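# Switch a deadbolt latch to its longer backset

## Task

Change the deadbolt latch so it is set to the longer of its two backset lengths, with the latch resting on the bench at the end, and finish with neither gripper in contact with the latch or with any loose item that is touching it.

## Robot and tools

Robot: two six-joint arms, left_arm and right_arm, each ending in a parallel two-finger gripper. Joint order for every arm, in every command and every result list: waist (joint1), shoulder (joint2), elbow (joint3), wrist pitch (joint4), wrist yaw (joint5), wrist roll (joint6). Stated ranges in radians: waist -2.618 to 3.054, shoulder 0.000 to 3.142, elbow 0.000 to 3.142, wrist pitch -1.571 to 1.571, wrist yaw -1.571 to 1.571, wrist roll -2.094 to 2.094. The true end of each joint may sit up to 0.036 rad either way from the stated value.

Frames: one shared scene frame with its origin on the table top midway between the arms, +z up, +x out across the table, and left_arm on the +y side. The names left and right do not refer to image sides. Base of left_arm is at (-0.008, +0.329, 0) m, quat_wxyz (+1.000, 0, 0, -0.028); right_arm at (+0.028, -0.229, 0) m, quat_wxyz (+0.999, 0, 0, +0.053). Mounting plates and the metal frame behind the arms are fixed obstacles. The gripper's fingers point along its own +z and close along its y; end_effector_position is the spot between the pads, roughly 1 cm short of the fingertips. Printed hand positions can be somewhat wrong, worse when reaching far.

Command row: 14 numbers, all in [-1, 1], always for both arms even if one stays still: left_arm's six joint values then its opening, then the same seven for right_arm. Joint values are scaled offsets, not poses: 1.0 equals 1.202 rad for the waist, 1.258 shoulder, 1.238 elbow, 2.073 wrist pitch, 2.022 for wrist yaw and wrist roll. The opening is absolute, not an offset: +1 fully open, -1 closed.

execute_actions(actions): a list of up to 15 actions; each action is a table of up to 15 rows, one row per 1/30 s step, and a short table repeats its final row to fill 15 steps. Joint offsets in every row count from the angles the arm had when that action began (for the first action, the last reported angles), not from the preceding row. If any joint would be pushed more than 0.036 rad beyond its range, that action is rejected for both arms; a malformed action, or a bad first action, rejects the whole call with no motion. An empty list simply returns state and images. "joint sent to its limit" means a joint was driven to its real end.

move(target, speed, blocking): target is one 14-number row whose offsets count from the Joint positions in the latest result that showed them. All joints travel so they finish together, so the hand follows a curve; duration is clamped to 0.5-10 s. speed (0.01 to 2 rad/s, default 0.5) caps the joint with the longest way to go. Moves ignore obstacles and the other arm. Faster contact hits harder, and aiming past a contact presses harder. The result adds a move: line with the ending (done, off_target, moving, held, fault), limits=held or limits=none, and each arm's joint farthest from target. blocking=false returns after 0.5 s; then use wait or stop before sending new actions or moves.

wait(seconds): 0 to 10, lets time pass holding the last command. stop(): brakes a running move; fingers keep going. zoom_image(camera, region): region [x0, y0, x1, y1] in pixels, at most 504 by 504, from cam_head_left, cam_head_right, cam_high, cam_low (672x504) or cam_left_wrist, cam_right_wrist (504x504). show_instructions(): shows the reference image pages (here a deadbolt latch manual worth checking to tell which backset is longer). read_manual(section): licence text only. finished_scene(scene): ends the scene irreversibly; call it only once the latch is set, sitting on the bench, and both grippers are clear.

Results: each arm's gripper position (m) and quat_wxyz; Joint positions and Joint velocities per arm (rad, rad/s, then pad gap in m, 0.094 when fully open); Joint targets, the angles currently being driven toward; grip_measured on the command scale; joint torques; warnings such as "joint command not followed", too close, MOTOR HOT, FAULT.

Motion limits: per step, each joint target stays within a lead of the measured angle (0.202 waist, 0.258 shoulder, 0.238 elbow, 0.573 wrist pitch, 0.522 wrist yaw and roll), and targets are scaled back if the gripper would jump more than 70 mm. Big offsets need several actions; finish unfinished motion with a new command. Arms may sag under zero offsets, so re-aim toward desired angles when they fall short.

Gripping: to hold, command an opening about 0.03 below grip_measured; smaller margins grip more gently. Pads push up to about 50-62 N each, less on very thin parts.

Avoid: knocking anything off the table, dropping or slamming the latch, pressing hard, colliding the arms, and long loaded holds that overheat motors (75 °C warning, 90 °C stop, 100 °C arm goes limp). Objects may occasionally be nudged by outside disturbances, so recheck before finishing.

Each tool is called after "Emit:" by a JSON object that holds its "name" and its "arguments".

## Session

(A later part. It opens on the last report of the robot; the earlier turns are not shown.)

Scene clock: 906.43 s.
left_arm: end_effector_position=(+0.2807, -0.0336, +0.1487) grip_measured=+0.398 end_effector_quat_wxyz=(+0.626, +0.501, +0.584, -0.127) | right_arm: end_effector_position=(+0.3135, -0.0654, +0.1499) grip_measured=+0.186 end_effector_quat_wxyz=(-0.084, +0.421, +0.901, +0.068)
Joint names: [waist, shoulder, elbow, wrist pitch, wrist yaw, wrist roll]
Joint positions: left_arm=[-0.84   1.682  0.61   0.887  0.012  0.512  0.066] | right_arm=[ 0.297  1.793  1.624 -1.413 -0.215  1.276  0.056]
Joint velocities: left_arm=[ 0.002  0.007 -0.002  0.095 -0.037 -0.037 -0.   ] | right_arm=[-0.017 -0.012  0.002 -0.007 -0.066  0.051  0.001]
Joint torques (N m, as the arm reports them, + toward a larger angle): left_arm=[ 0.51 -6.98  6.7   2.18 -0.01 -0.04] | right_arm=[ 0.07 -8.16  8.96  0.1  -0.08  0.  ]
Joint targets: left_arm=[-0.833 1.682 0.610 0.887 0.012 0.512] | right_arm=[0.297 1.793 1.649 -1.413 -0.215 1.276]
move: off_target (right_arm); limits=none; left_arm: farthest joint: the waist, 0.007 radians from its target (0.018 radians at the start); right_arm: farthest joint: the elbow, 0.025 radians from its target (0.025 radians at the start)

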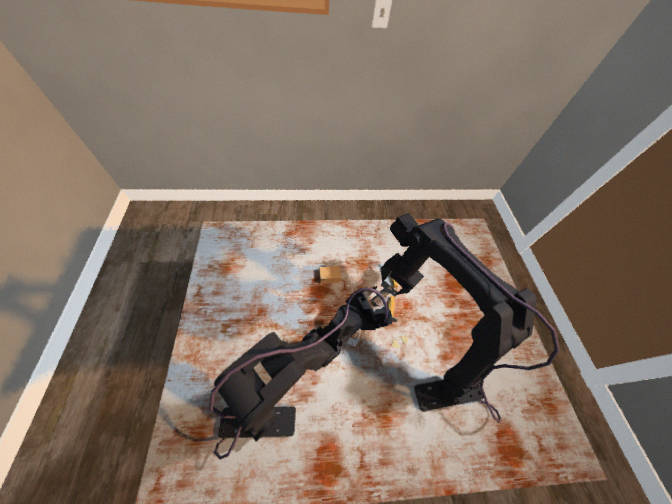

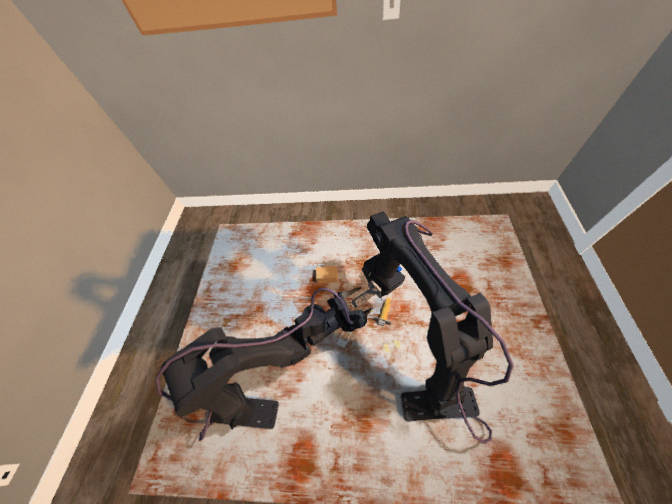

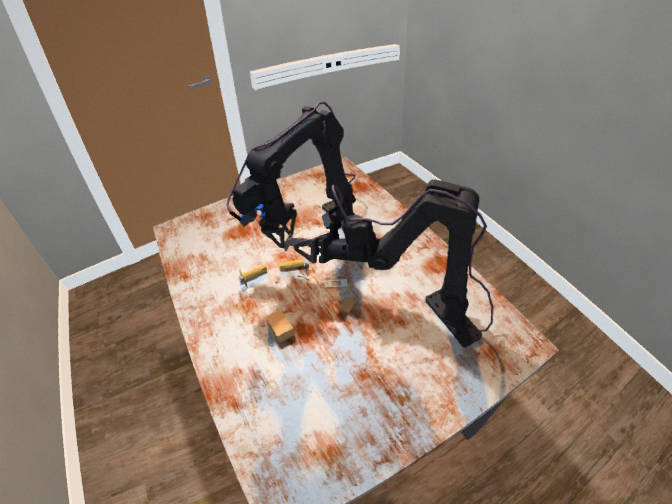

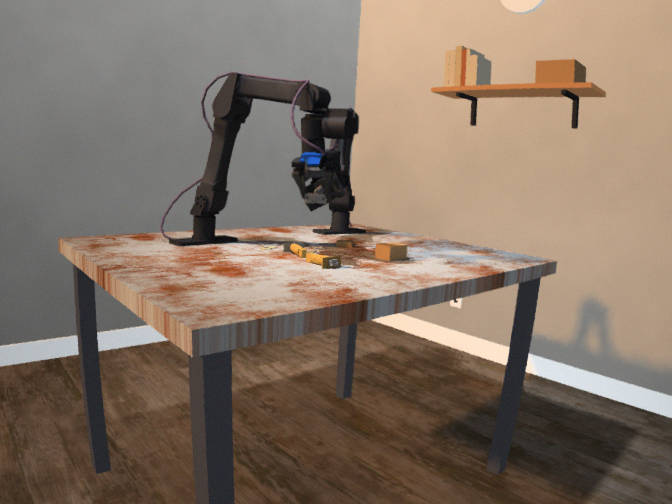

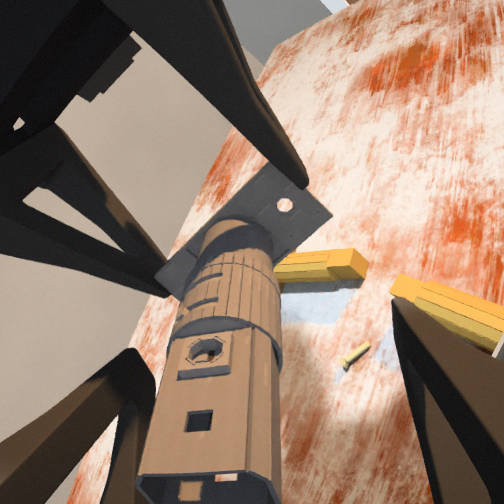

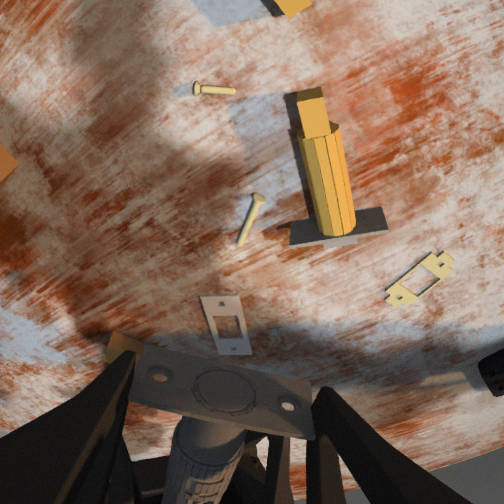

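Emit:
{"name": "move", "arguments": {"target": [0.032,0,0,0,0,0,0.4, 0,0,0.02,0,0,0,0.08], "speed": 0.1}}

Scene clock: 914.77 s.
left_arm: end_effector_position=(+0.2921, -0.0242, +0.1487) grip_measured=+0.398 end_effector_quat_wxyz=(+0.628, +0.492, +0.592, -0.117) | right_arm: end_effector_position=(+0.3135, -0.0654, +0.1499) grip_measured=+0.186 end_effector_quat_wxyz=(-0.084, +0.421, +0.901, +0.068)
Joint names: [waist, shoulder, elbow, wrist pitch, wrist yaw, wrist roll]
Joint positions: left_arm=[-0.808  1.682  0.61   0.887  0.012  0.512  0.066] | right_arm=[ 0.297  1.793  1.624 -1.413 -0.215  1.276  0.056]
Joint velocities: left_arm=[ 0.007  0.027  0.002 -0.007  0.037 -0.081  0.001] | right_arm=[ 0.002 -0.017 -0.002  0.037 -0.037 -0.007 -0.001]
Joint torques (N m, as the arm reports them, + toward a larger angle): left_arm=[ 0.27 -7.01  6.66  2.18  0.   -0.04] | right_arm=[-0.02 -8.25  8.93  0.11 -0.12  0.02]
Joint targets: left_arm=[-0.801 1.682 0.610 0.887 0.012 0.512] | right_arm=[0.297 1.793 1.649 -1.413 -0.215 1.276]
move: off_target (right_arm); limits=none; left_arm: farthest joint: the waist, 0.006 radians from its target (0.038 radians at the start); right_arm: farthest joint: the elbow, 0.025 radians from its target (0.025 radians at the start)

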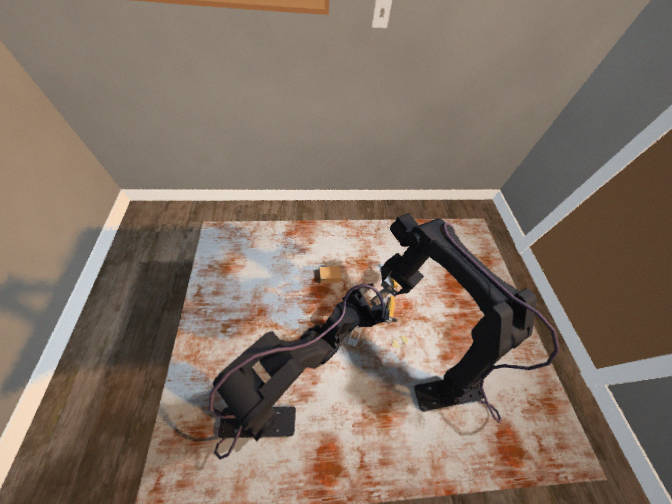

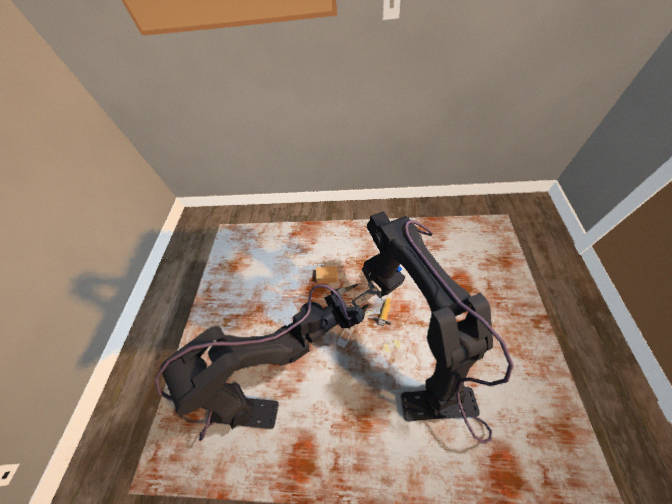

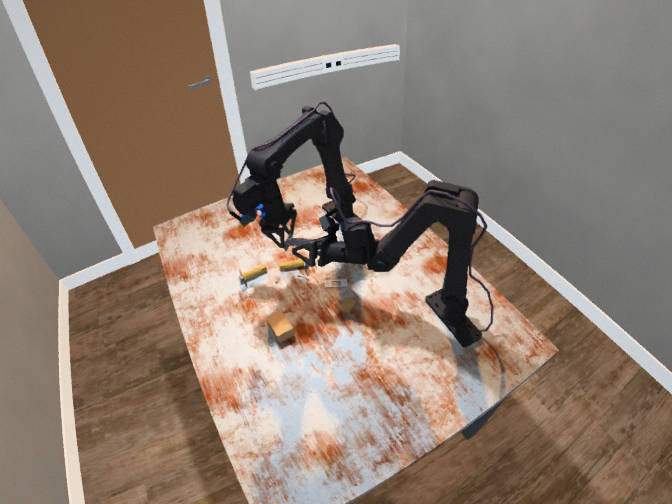

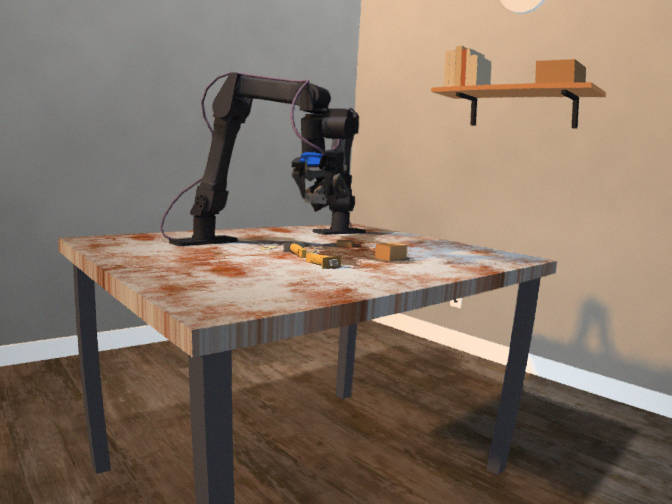

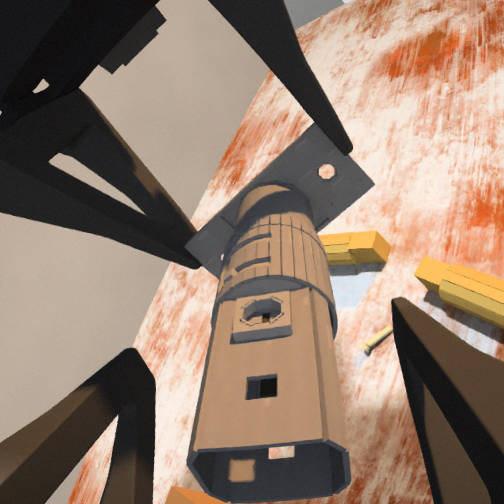

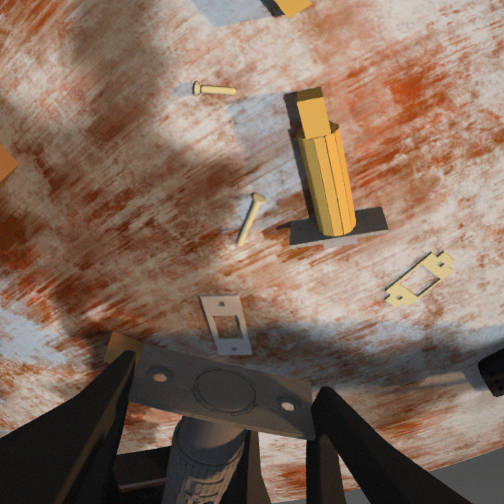

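Emit:
{"name": "move", "arguments": {"target": [0,0,0,0,0,0,-0.75, 0,0,0.02,0,0,0,0.08], "speed": 0.1}}

Emit:
{"name": "wait", "arguments": {"seconds": 1}}

Scene clock: 920.93 s.
left_arm: end_effector_position=(+0.2905, -0.0250, +0.1464) grip_measured=-0.614 end_effector_quat_wxyz=(+0.624, +0.495, +0.593, -0.119) | right_arm: end_effector_position=(+0.3155, -0.0645, +0.1499) grip_measured=+0.186 end_effector_quat_wxyz=(-0.081, +0.421, +0.901, +0.071)
Joint names: [waist, shoulder, elbow, wrist pitch, wrist yaw, wrist roll]
Joint positions: left_arm=[-0.809  1.682  0.61   0.877  0.018  0.512  0.018] | right_arm=[ 0.297  1.793  1.624 -1.404 -0.216  1.277  0.056]
Joint velocities: left_arm=[-0.002 -0.022 -0.007 -0.095  0.022 -0.066 -0.001] | right_arm=[ 0.017 -0.007 -0.012 -0.007 -0.037  0.022 -0.   ]
Joint torques (N m, as the arm reports them, + toward a larger angle): left_arm=[ 0.11 -7.02  6.64  2.28 -0.07 -0.05] | right_arm=[-0.1  -8.28  9.02  0.04 -0.12  0.  ]
Joint targets: left_arm=[-0.808 1.682 0.610 0.886 0.011 0.512] | right_arm=[0.297 1.793 1.649 -1.413 -0.215 1.276]
move: off_target (right_arm); limits=none; left_arm: farthest joint: the wrist pitch, 0.010 radians from its target (0.000 radians at the start); right_arm: farthest joint: the elbow, 0.025 radians from its target (0.025 radians at the start)

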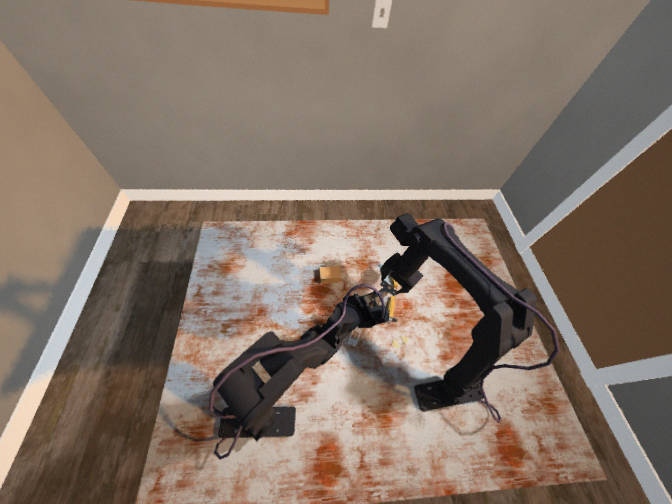

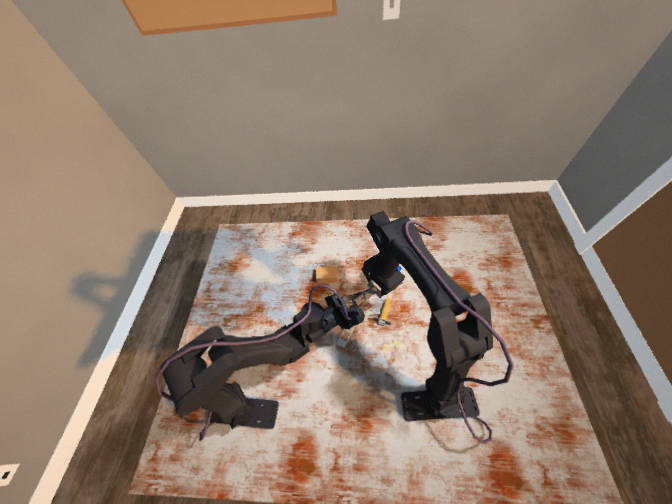

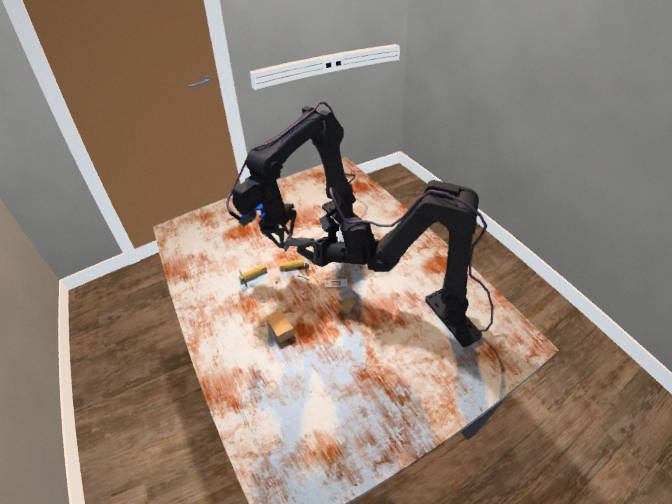

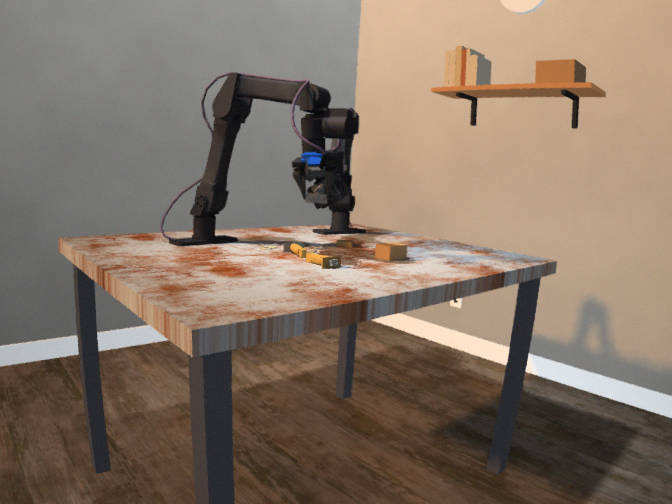

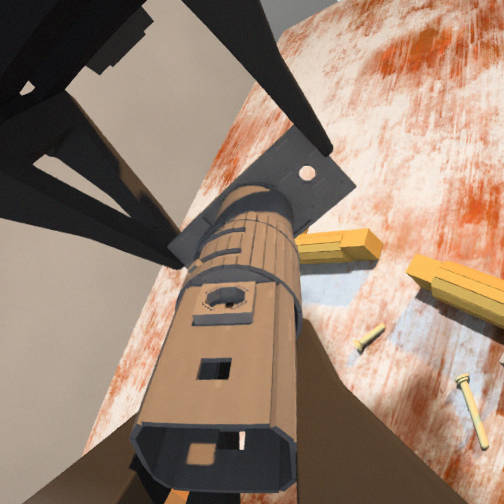

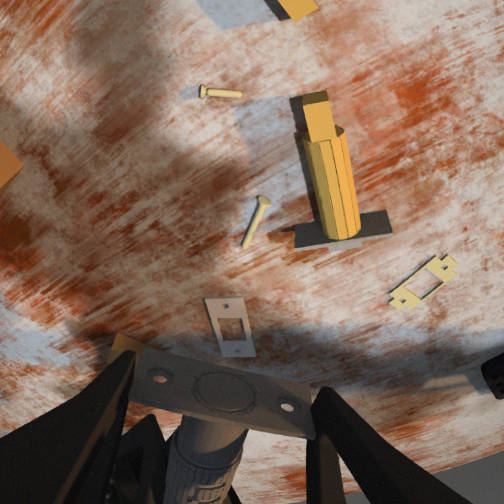

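Scene clock: 921.93 s.
left_arm: end_effector_position=(+0.2905, -0.0250, +0.1464) grip_measured=-0.614 end_effector_quat_wxyz=(+0.624, +0.495, +0.593, -0.119) | right_arm: end_effector_position=(+0.3155, -0.0645, +0.1499) grip_measured=+0.186 end_effector_quat_wxyz=(-0.081, +0.421, +0.901, +0.071)
Joint names: [waist, shoulder, elbow, wrist pitch, wrist yaw, wrist roll]
Joint positions: left_arm=[-0.809  1.682  0.61   0.877  0.018  0.512  0.018] | right_arm=[ 0.297  1.793  1.624 -1.404 -0.216  1.277  0.056]
Joint velocities: left_arm=[ 0.022  0.007 -0.042 -0.037  0.022 -0.051  0.   ] | right_arm=[-0.002  0.002  0.012  0.037 -0.007  0.066 -0.001]
Joint torques (N m, as the arm reports them, + toward a larger angle): left_arm=[ 0.07 -7.05  6.69  2.26 -0.06 -0.04] | right_arm=[-0.17 -8.16  8.95  0.03 -0.15 -0.05]
Joint targets: left_arm=[-0.808 1.682 0.610 0.886 0.011 0.512] | right_arm=[0.297 1.793 1.649 -1.413 -0.215 1.276]
wait: 1.00 s; at rest by 0.17 s

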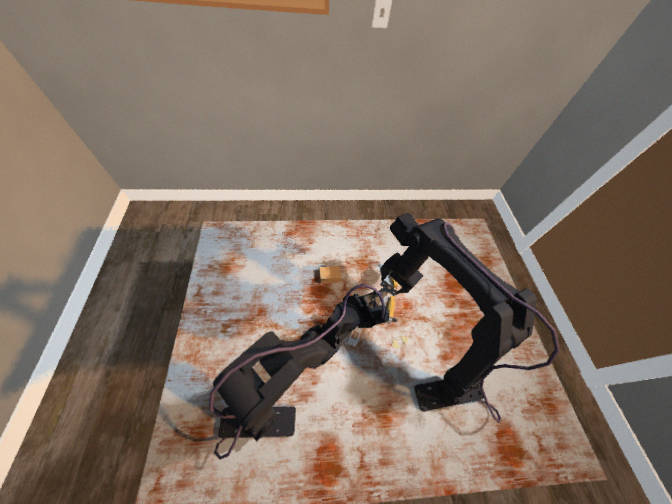

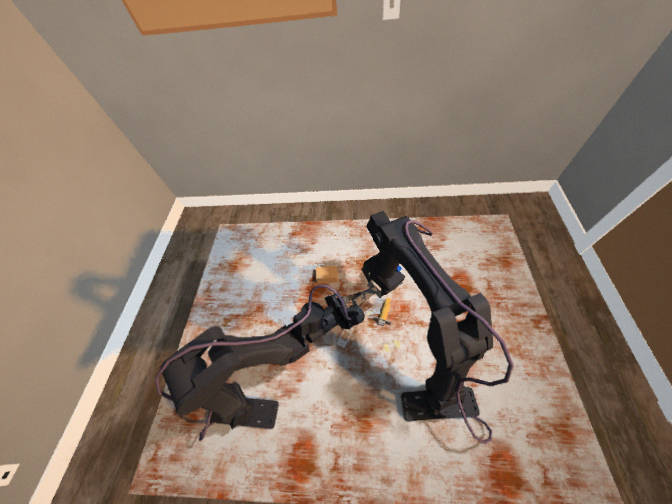

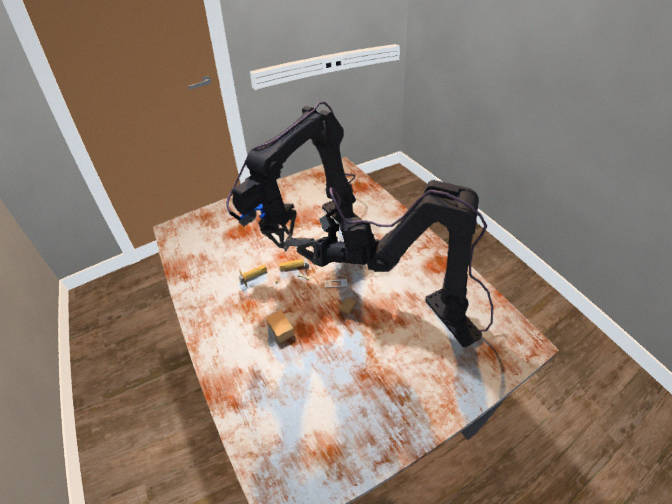

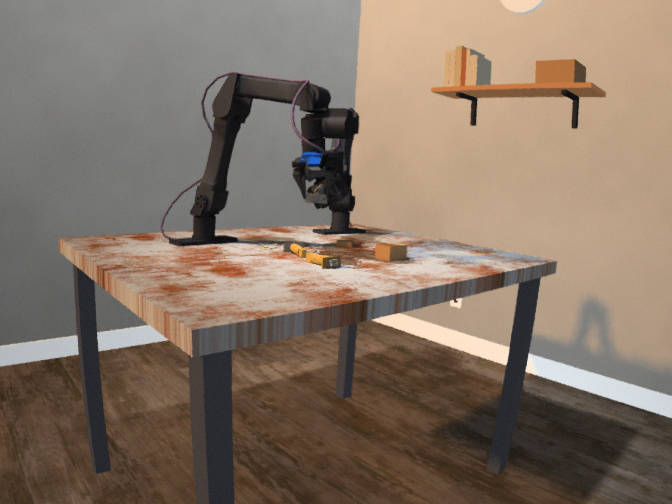

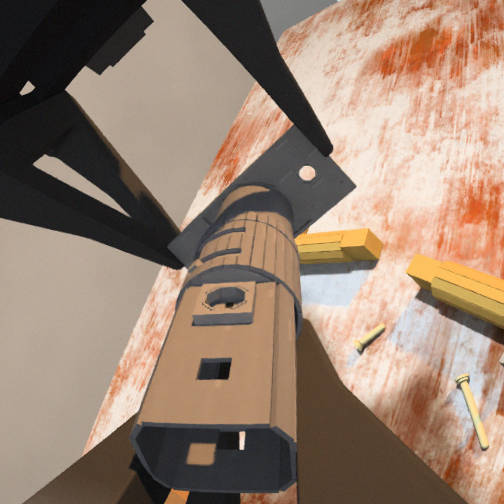

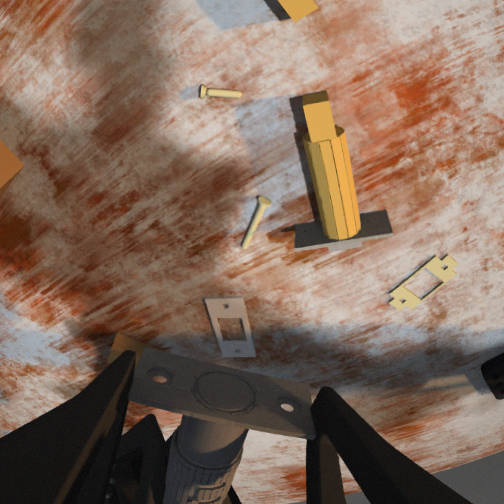

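Emit:
{"name": "move", "arguments": {"target": [0,0,0,0,0,0,-0.1, 0,0,0.02,0,0,0,0.08]}}

Emit:
{"name": "move", "arguments": {"target": [0,-0.028,0.03,-0.022,0,0,-0.1, 0,0,0.02,0,0,0,0.08], "speed": 0.1}}

Emit:
{"name": "move", "arguments": {"target": [0,0,0.018,0,0,0,-0.75, 0,0,0.02,0,0,0,0.08], "speed": 0.1}}

Emit:
{"name": "move", "arguments": {"target": [0,0,0.018,0,0,0.15,-0.75, 0,0,0.02,0,0,0,0.08], "speed": 0.15}}

Scene clock: 937.80 s.
left_arm: end_effector_position=(+0.2906, -0.0250, +0.1467) grip_measured=-0.102 end_effector_quat_wxyz=(+0.624, +0.495, +0.592, -0.119) | right_arm: end_effector_position=(+0.3155, -0.0646, +0.1498) grip_measured=+0.186 end_effector_quat_wxyz=(-0.081, +0.421, +0.901, +0.071)
Joint names: [waist, shoulder, elbow, wrist pitch, wrist yaw, wrist roll]
Joint positions: left_arm=[-0.809  1.682  0.61   0.878  0.018  0.512  0.042] | right_arm=[ 0.297  1.793  1.624 -1.404 -0.215  1.277  0.056]
Joint velocities: left_arm=[ 0.012  0.002  0.007  0.022 -0.081  0.051 -0.001] | right_arm=[-0.012  0.002 -0.007 -0.007 -0.007 -0.022  0.001]
Joint torques (N m, as the arm reports them, + toward a larger angle): left_arm=[-0.05 -7.    6.67  2.18  0.01 -0.05] | right_arm=[ 0.14 -8.27  9.01  0.11 -0.15  0.01]
Joint targets: left_arm=[-0.809 1.682 0.610 0.877 0.018 0.512] | right_arm=[0.297 1.793 1.649 -1.405 -0.215 1.277]
move: off_target (right_arm); limits=none; left_arm: farthest joint: the wrist pitch, 0.001 radians from its target (0.000 radians at the start); right_arm: farthest joint: the elbow, 0.025 radians from its target (0.025 radians at the start)

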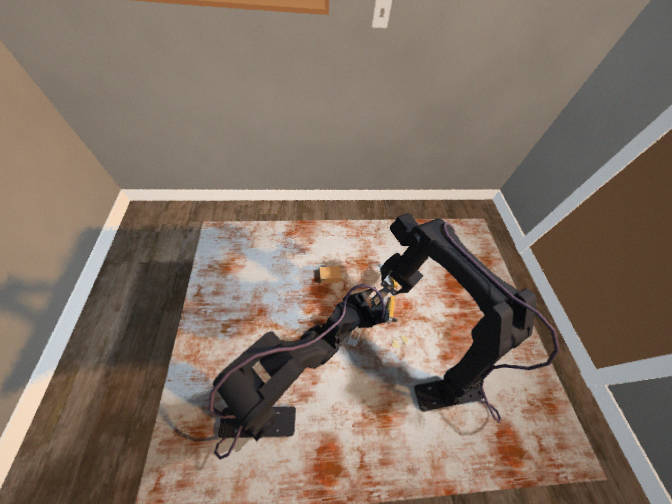

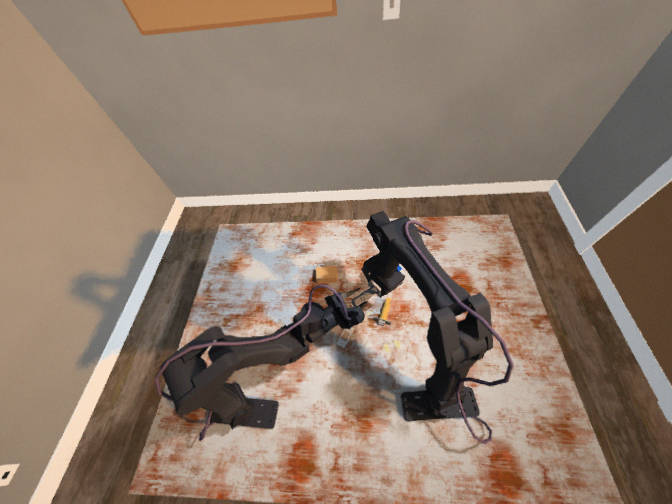

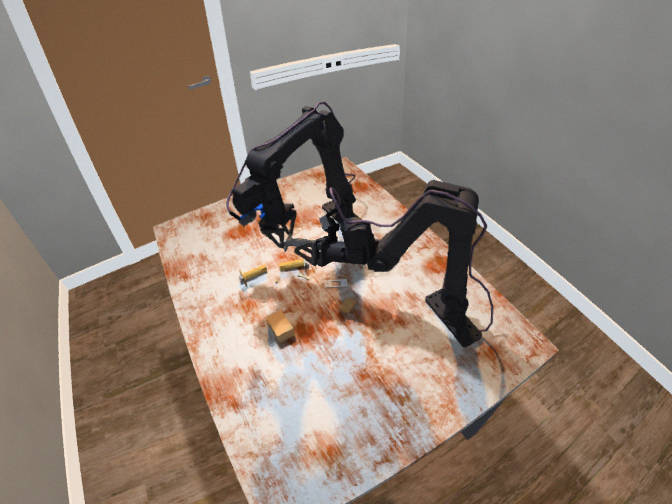

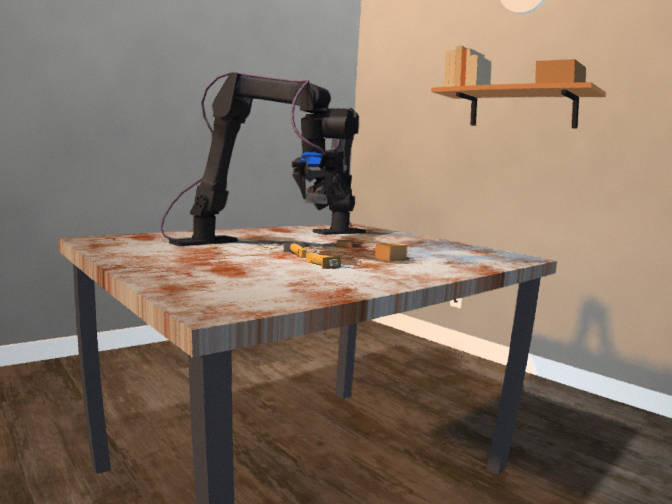

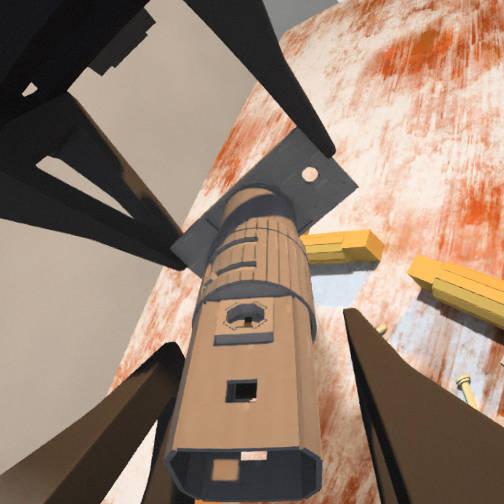

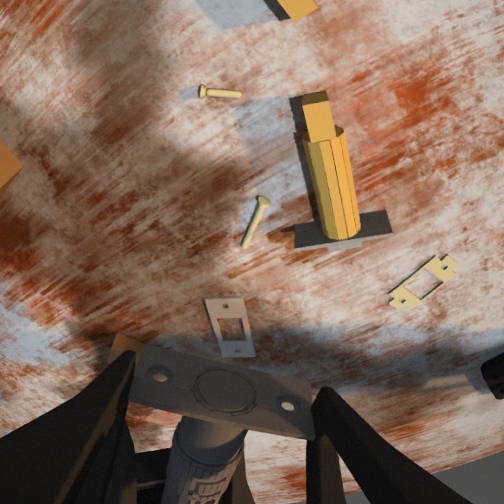

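Scene clock: 938.67 s.
left_arm: end_effector_position=(+0.2916, -0.0263, +0.1530) grip_measured=-0.102 end_effector_quat_wxyz=(+0.625, +0.495, +0.592, -0.119) | right_arm: end_effector_position=(+0.3155, -0.0646, +0.1498) grip_measured=+0.186 end_effector_quat_wxyz=(-0.081, +0.421, +0.901, +0.071)
Joint names: [waist, shoulder, elbow, wrist pitch, wrist yaw, wrist roll]
Joint positions: left_arm=[-0.809  1.667  0.625  0.851  0.018  0.512  0.042] | right_arm=[ 0.297  1.793  1.624 -1.404 -0.215  1.277  0.056]
Joint velocities: left_arm=[-0.007 -0.012  0.017  0.022 -0.125 -0.007  0.   ] | right_arm=[-0.007 -0.012 -0.007 -0.037 -0.037  0.037 -0.001]
Joint torques (N m, as the arm reports them, + toward a larger angle): left_arm=[ 0.02 -8.67  8.68  1.99 -0.01 -0.04] | right_arm=[-0.07 -8.26  9.07  0.14 -0.14  0.02]
Joint targets: left_arm=[-0.809 1.647 0.647 0.833 0.018 0.512] | right_arm=[0.297 1.793 1.649 -1.404 -0.215 1.277]
move: off_target (left_arm, right_arm); limits=none; left_arm: farthest joint: the elbow, 0.022 radians from its target (0.037 radians at the start); right_arm: farthest joint: the elbow, 0.025 radians from its target (0.025 radians at the start)

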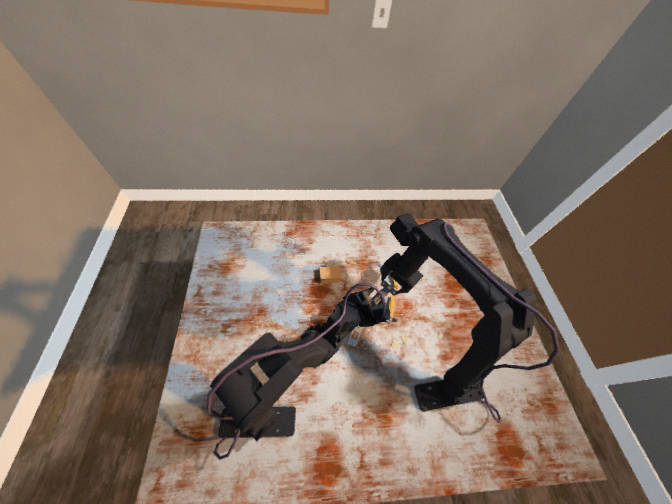

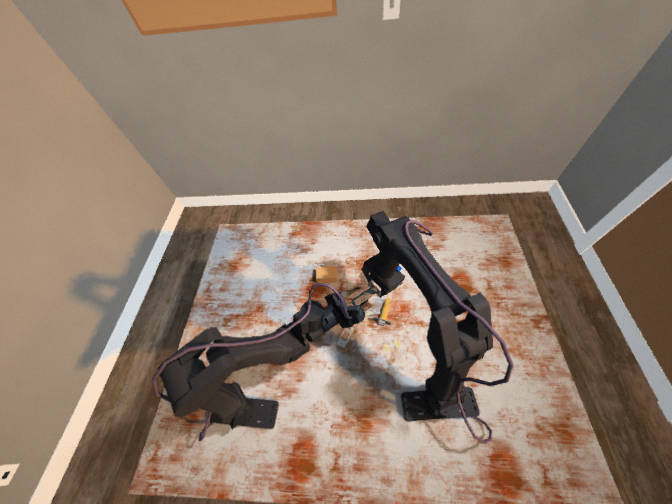

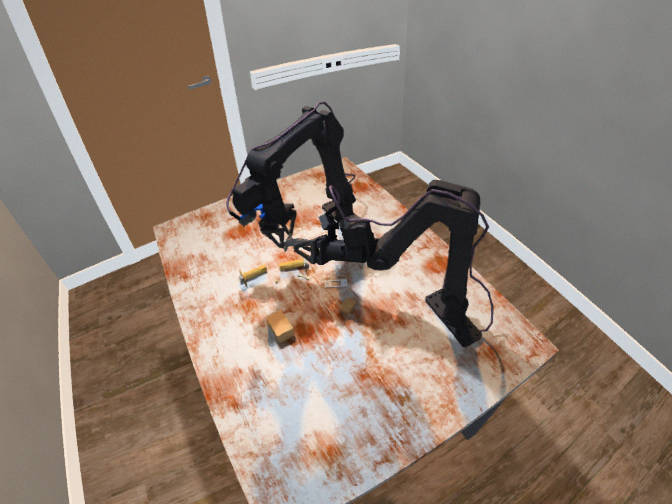

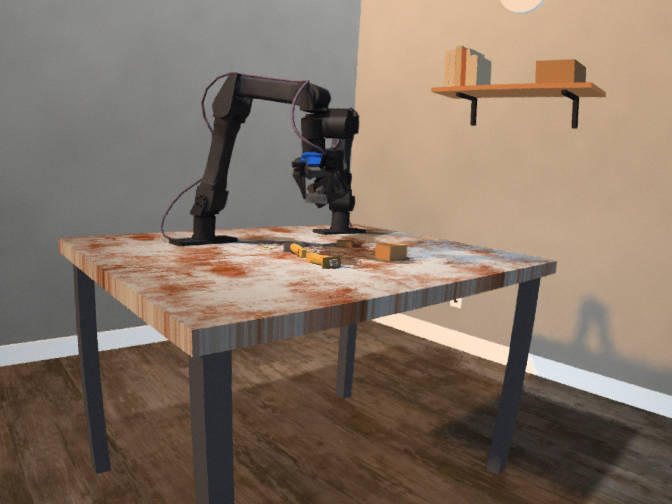

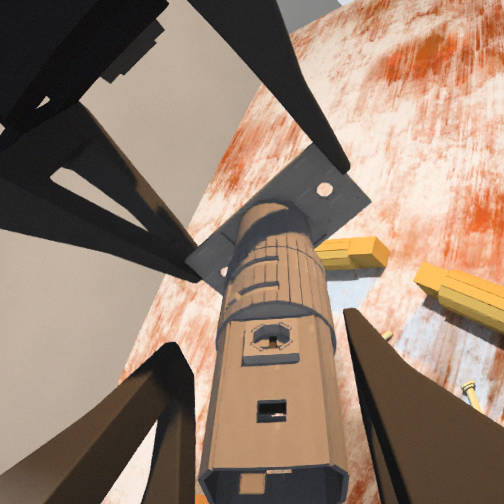

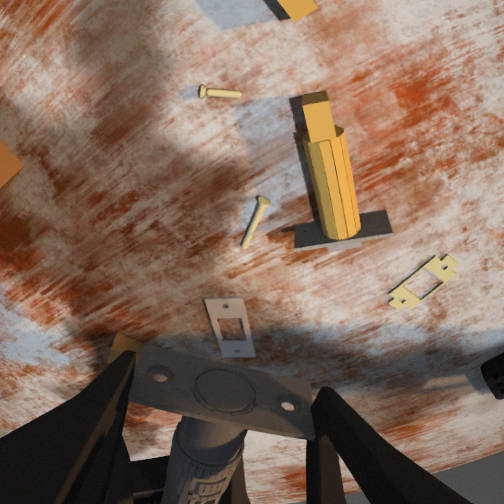

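Scene clock: 939.37 s.
left_arm: end_effector_position=(+0.2898, -0.0276, +0.1522) grip_measured=-0.535 end_effector_quat_wxyz=(+0.624, +0.497, +0.591, -0.122) | right_arm: end_effector_position=(+0.3176, -0.0636, +0.1499) grip_measured=+0.186 end_effector_quat_wxyz=(-0.078, +0.421, +0.900, +0.074)
Joint names: [waist, shoulder, elbow, wrist pitch, wrist yaw, wrist roll]
Joint positions: left_arm=[-0.812  1.667  0.625  0.848  0.024  0.512  0.022] | right_arm=[ 0.297  1.793  1.624 -1.395 -0.216  1.278  0.056]
Joint velocities: left_arm=[-0.007  0.002 -0.002  0.081 -0.007  0.007 -0.   ] | right_arm=[ 0.002 -0.002 -0.012 -0.037  0.022  0.037 -0.   ]
Joint torques (N m, as the arm reports them, + toward a larger angle): left_arm=[ 0.15 -6.98  8.62  2.2  -0.06 -0.05] | right_arm=[-0.08 -8.19  9.01  0.08 -0.12 -0.02]
Joint targets: left_arm=[-0.809 1.667 0.647 0.851 0.017 0.512] | right_arm=[0.297 1.793 1.649 -1.404 -0.215 1.277]
move: off_target (left_arm, right_arm); limits=none; left_arm: farthest joint: the elbow, 0.022 radians from its target (0.022 radians at the start); right_arm: farthest joint: the elbow, 0.025 radians from its target (0.025 radians at the start)

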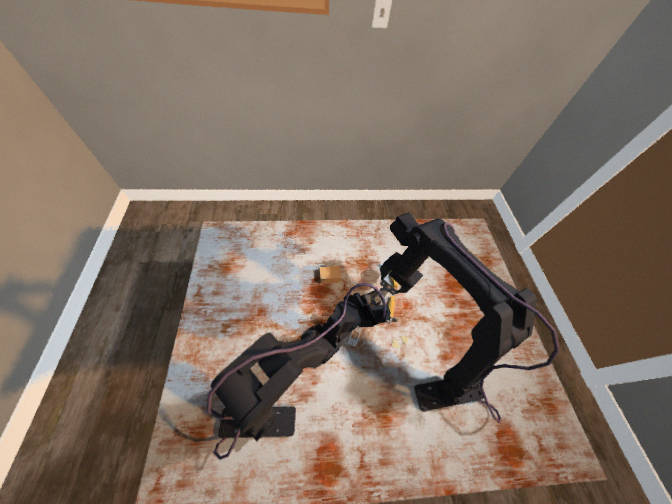

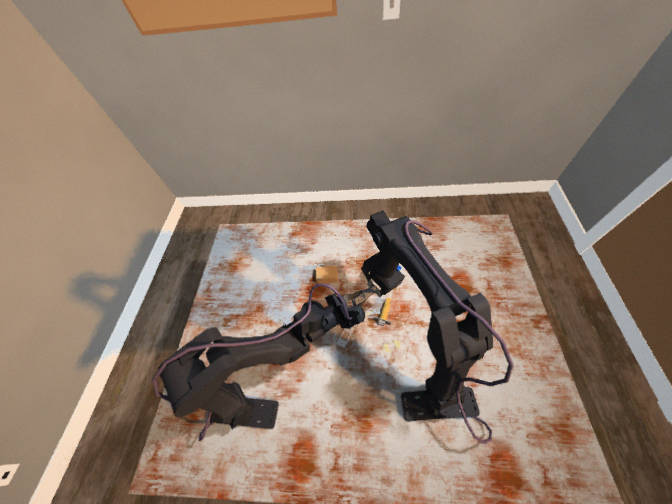

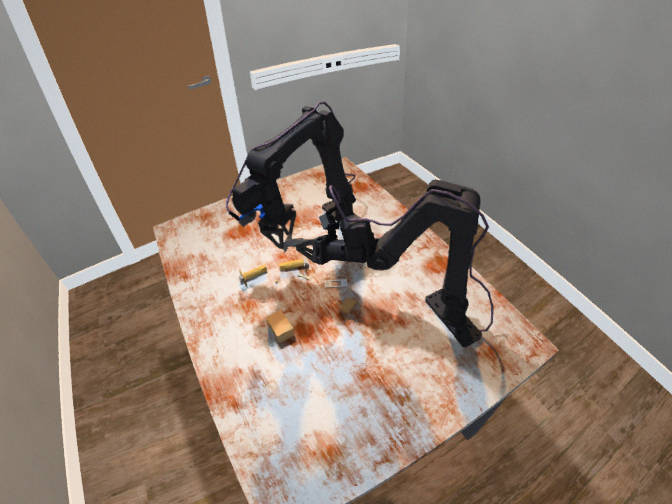

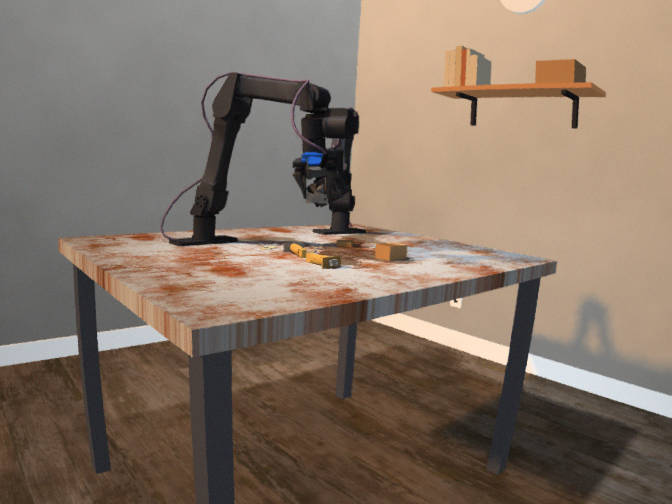

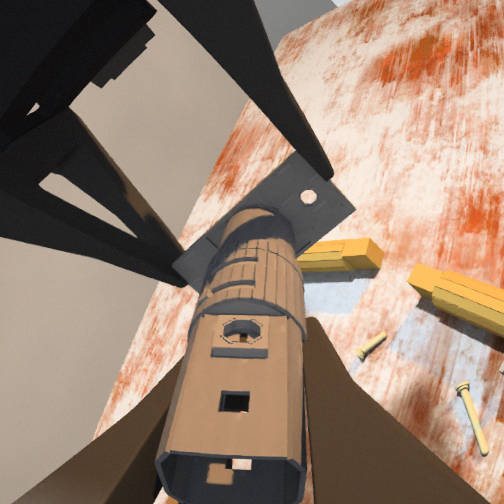

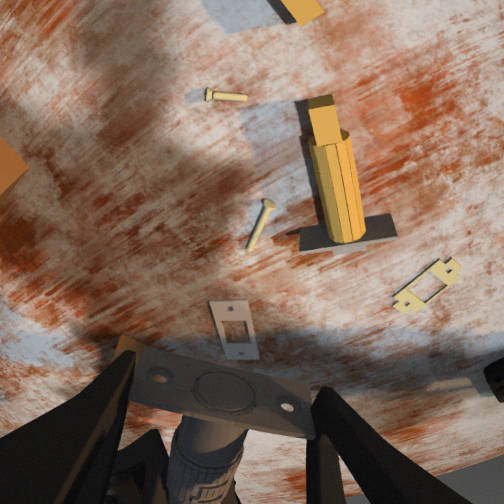

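Scene clock: 941.97 s.
left_arm: end_effector_position=(+0.2917, -0.0258, +0.1515) grip_measured=-0.546 end_effector_quat_wxyz=(+0.633, +0.566, +0.526, -0.036) | right_arm: end_effector_position=(+0.3176, -0.0636, +0.1499) grip_measured=+0.186 end_effector_quat_wxyz=(-0.077, +0.416, +0.903, +0.075)
Joint names: [waist, shoulder, elbow, wrist pitch, wrist yaw, wrist roll]
Joint positions: left_arm=[-0.811  1.667  0.625  0.845  0.011  0.767  0.021] | right_arm=[ 0.297  1.793  1.624 -1.395 -0.216  1.265  0.056]
Joint velocities: left_arm=[-0.012 -0.007 -0.012  0.007 -0.022 -0.007 -0.001] | right_arm=[ 0.007 -0.017 -0.007  0.081  0.066 -0.037  0.   ]
Joint torques (N m, as the arm reports them, + toward a larger angle): left_arm=[-0.12 -6.93  8.65  2.2   0.1   0.41] | right_arm=[ 0.03 -8.18  9.04  0.15 -0.14  0.13]
Joint targets: left_arm=[-0.812 1.667 0.647 0.848 0.024 0.815] | right_arm=[0.297 1.793 1.649 -1.395 -0.216 1.278]
move: off_target (left_arm, right_arm); limits=none; left_arm: farthest joint: the wrist roll, 0.048 radians from its target (0.304 radians at the start); right_arm: farthest joint: the elbow, 0.025 radians from its target (0.025 radians at the start)

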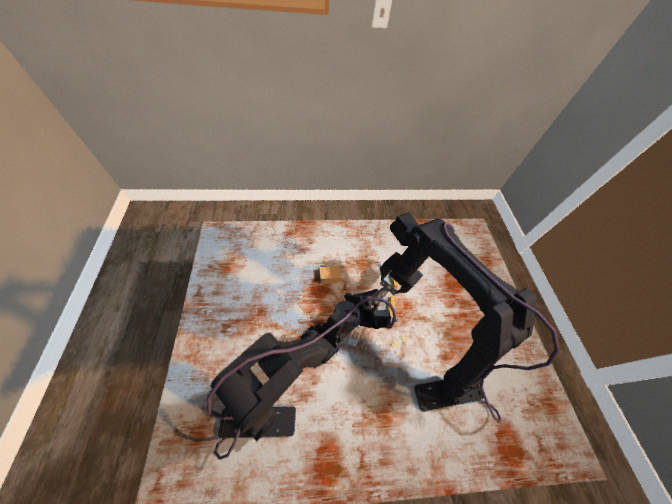

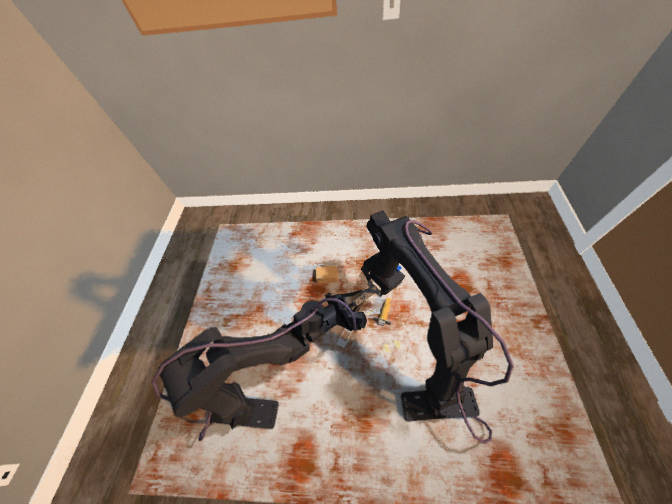

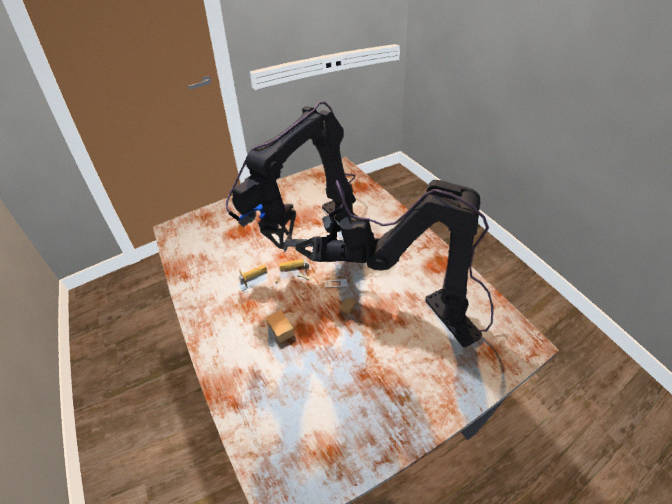

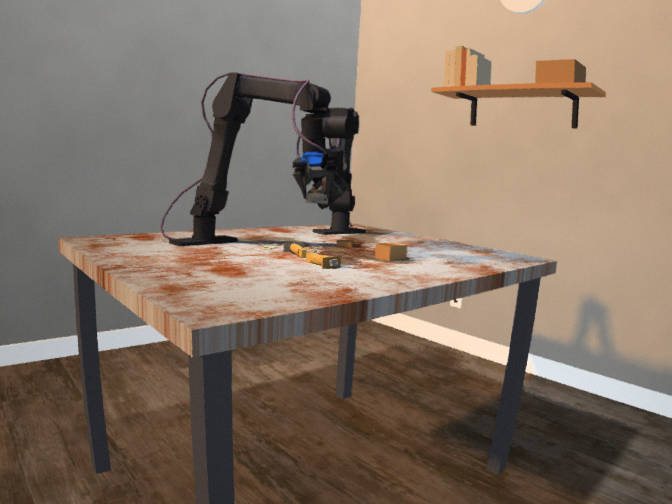

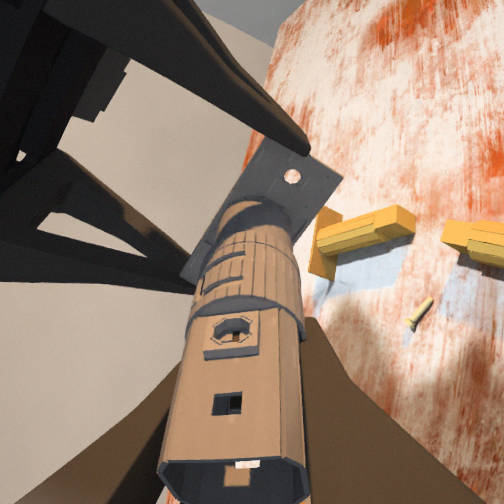

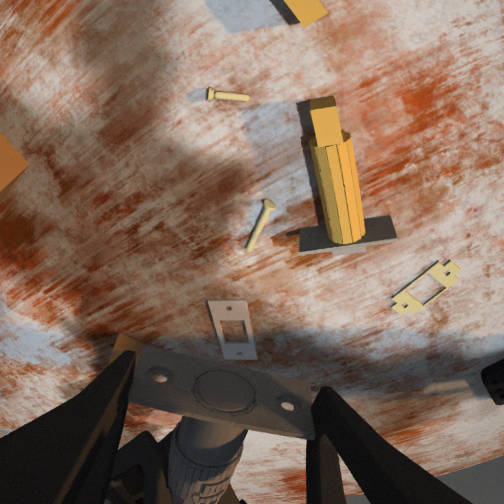

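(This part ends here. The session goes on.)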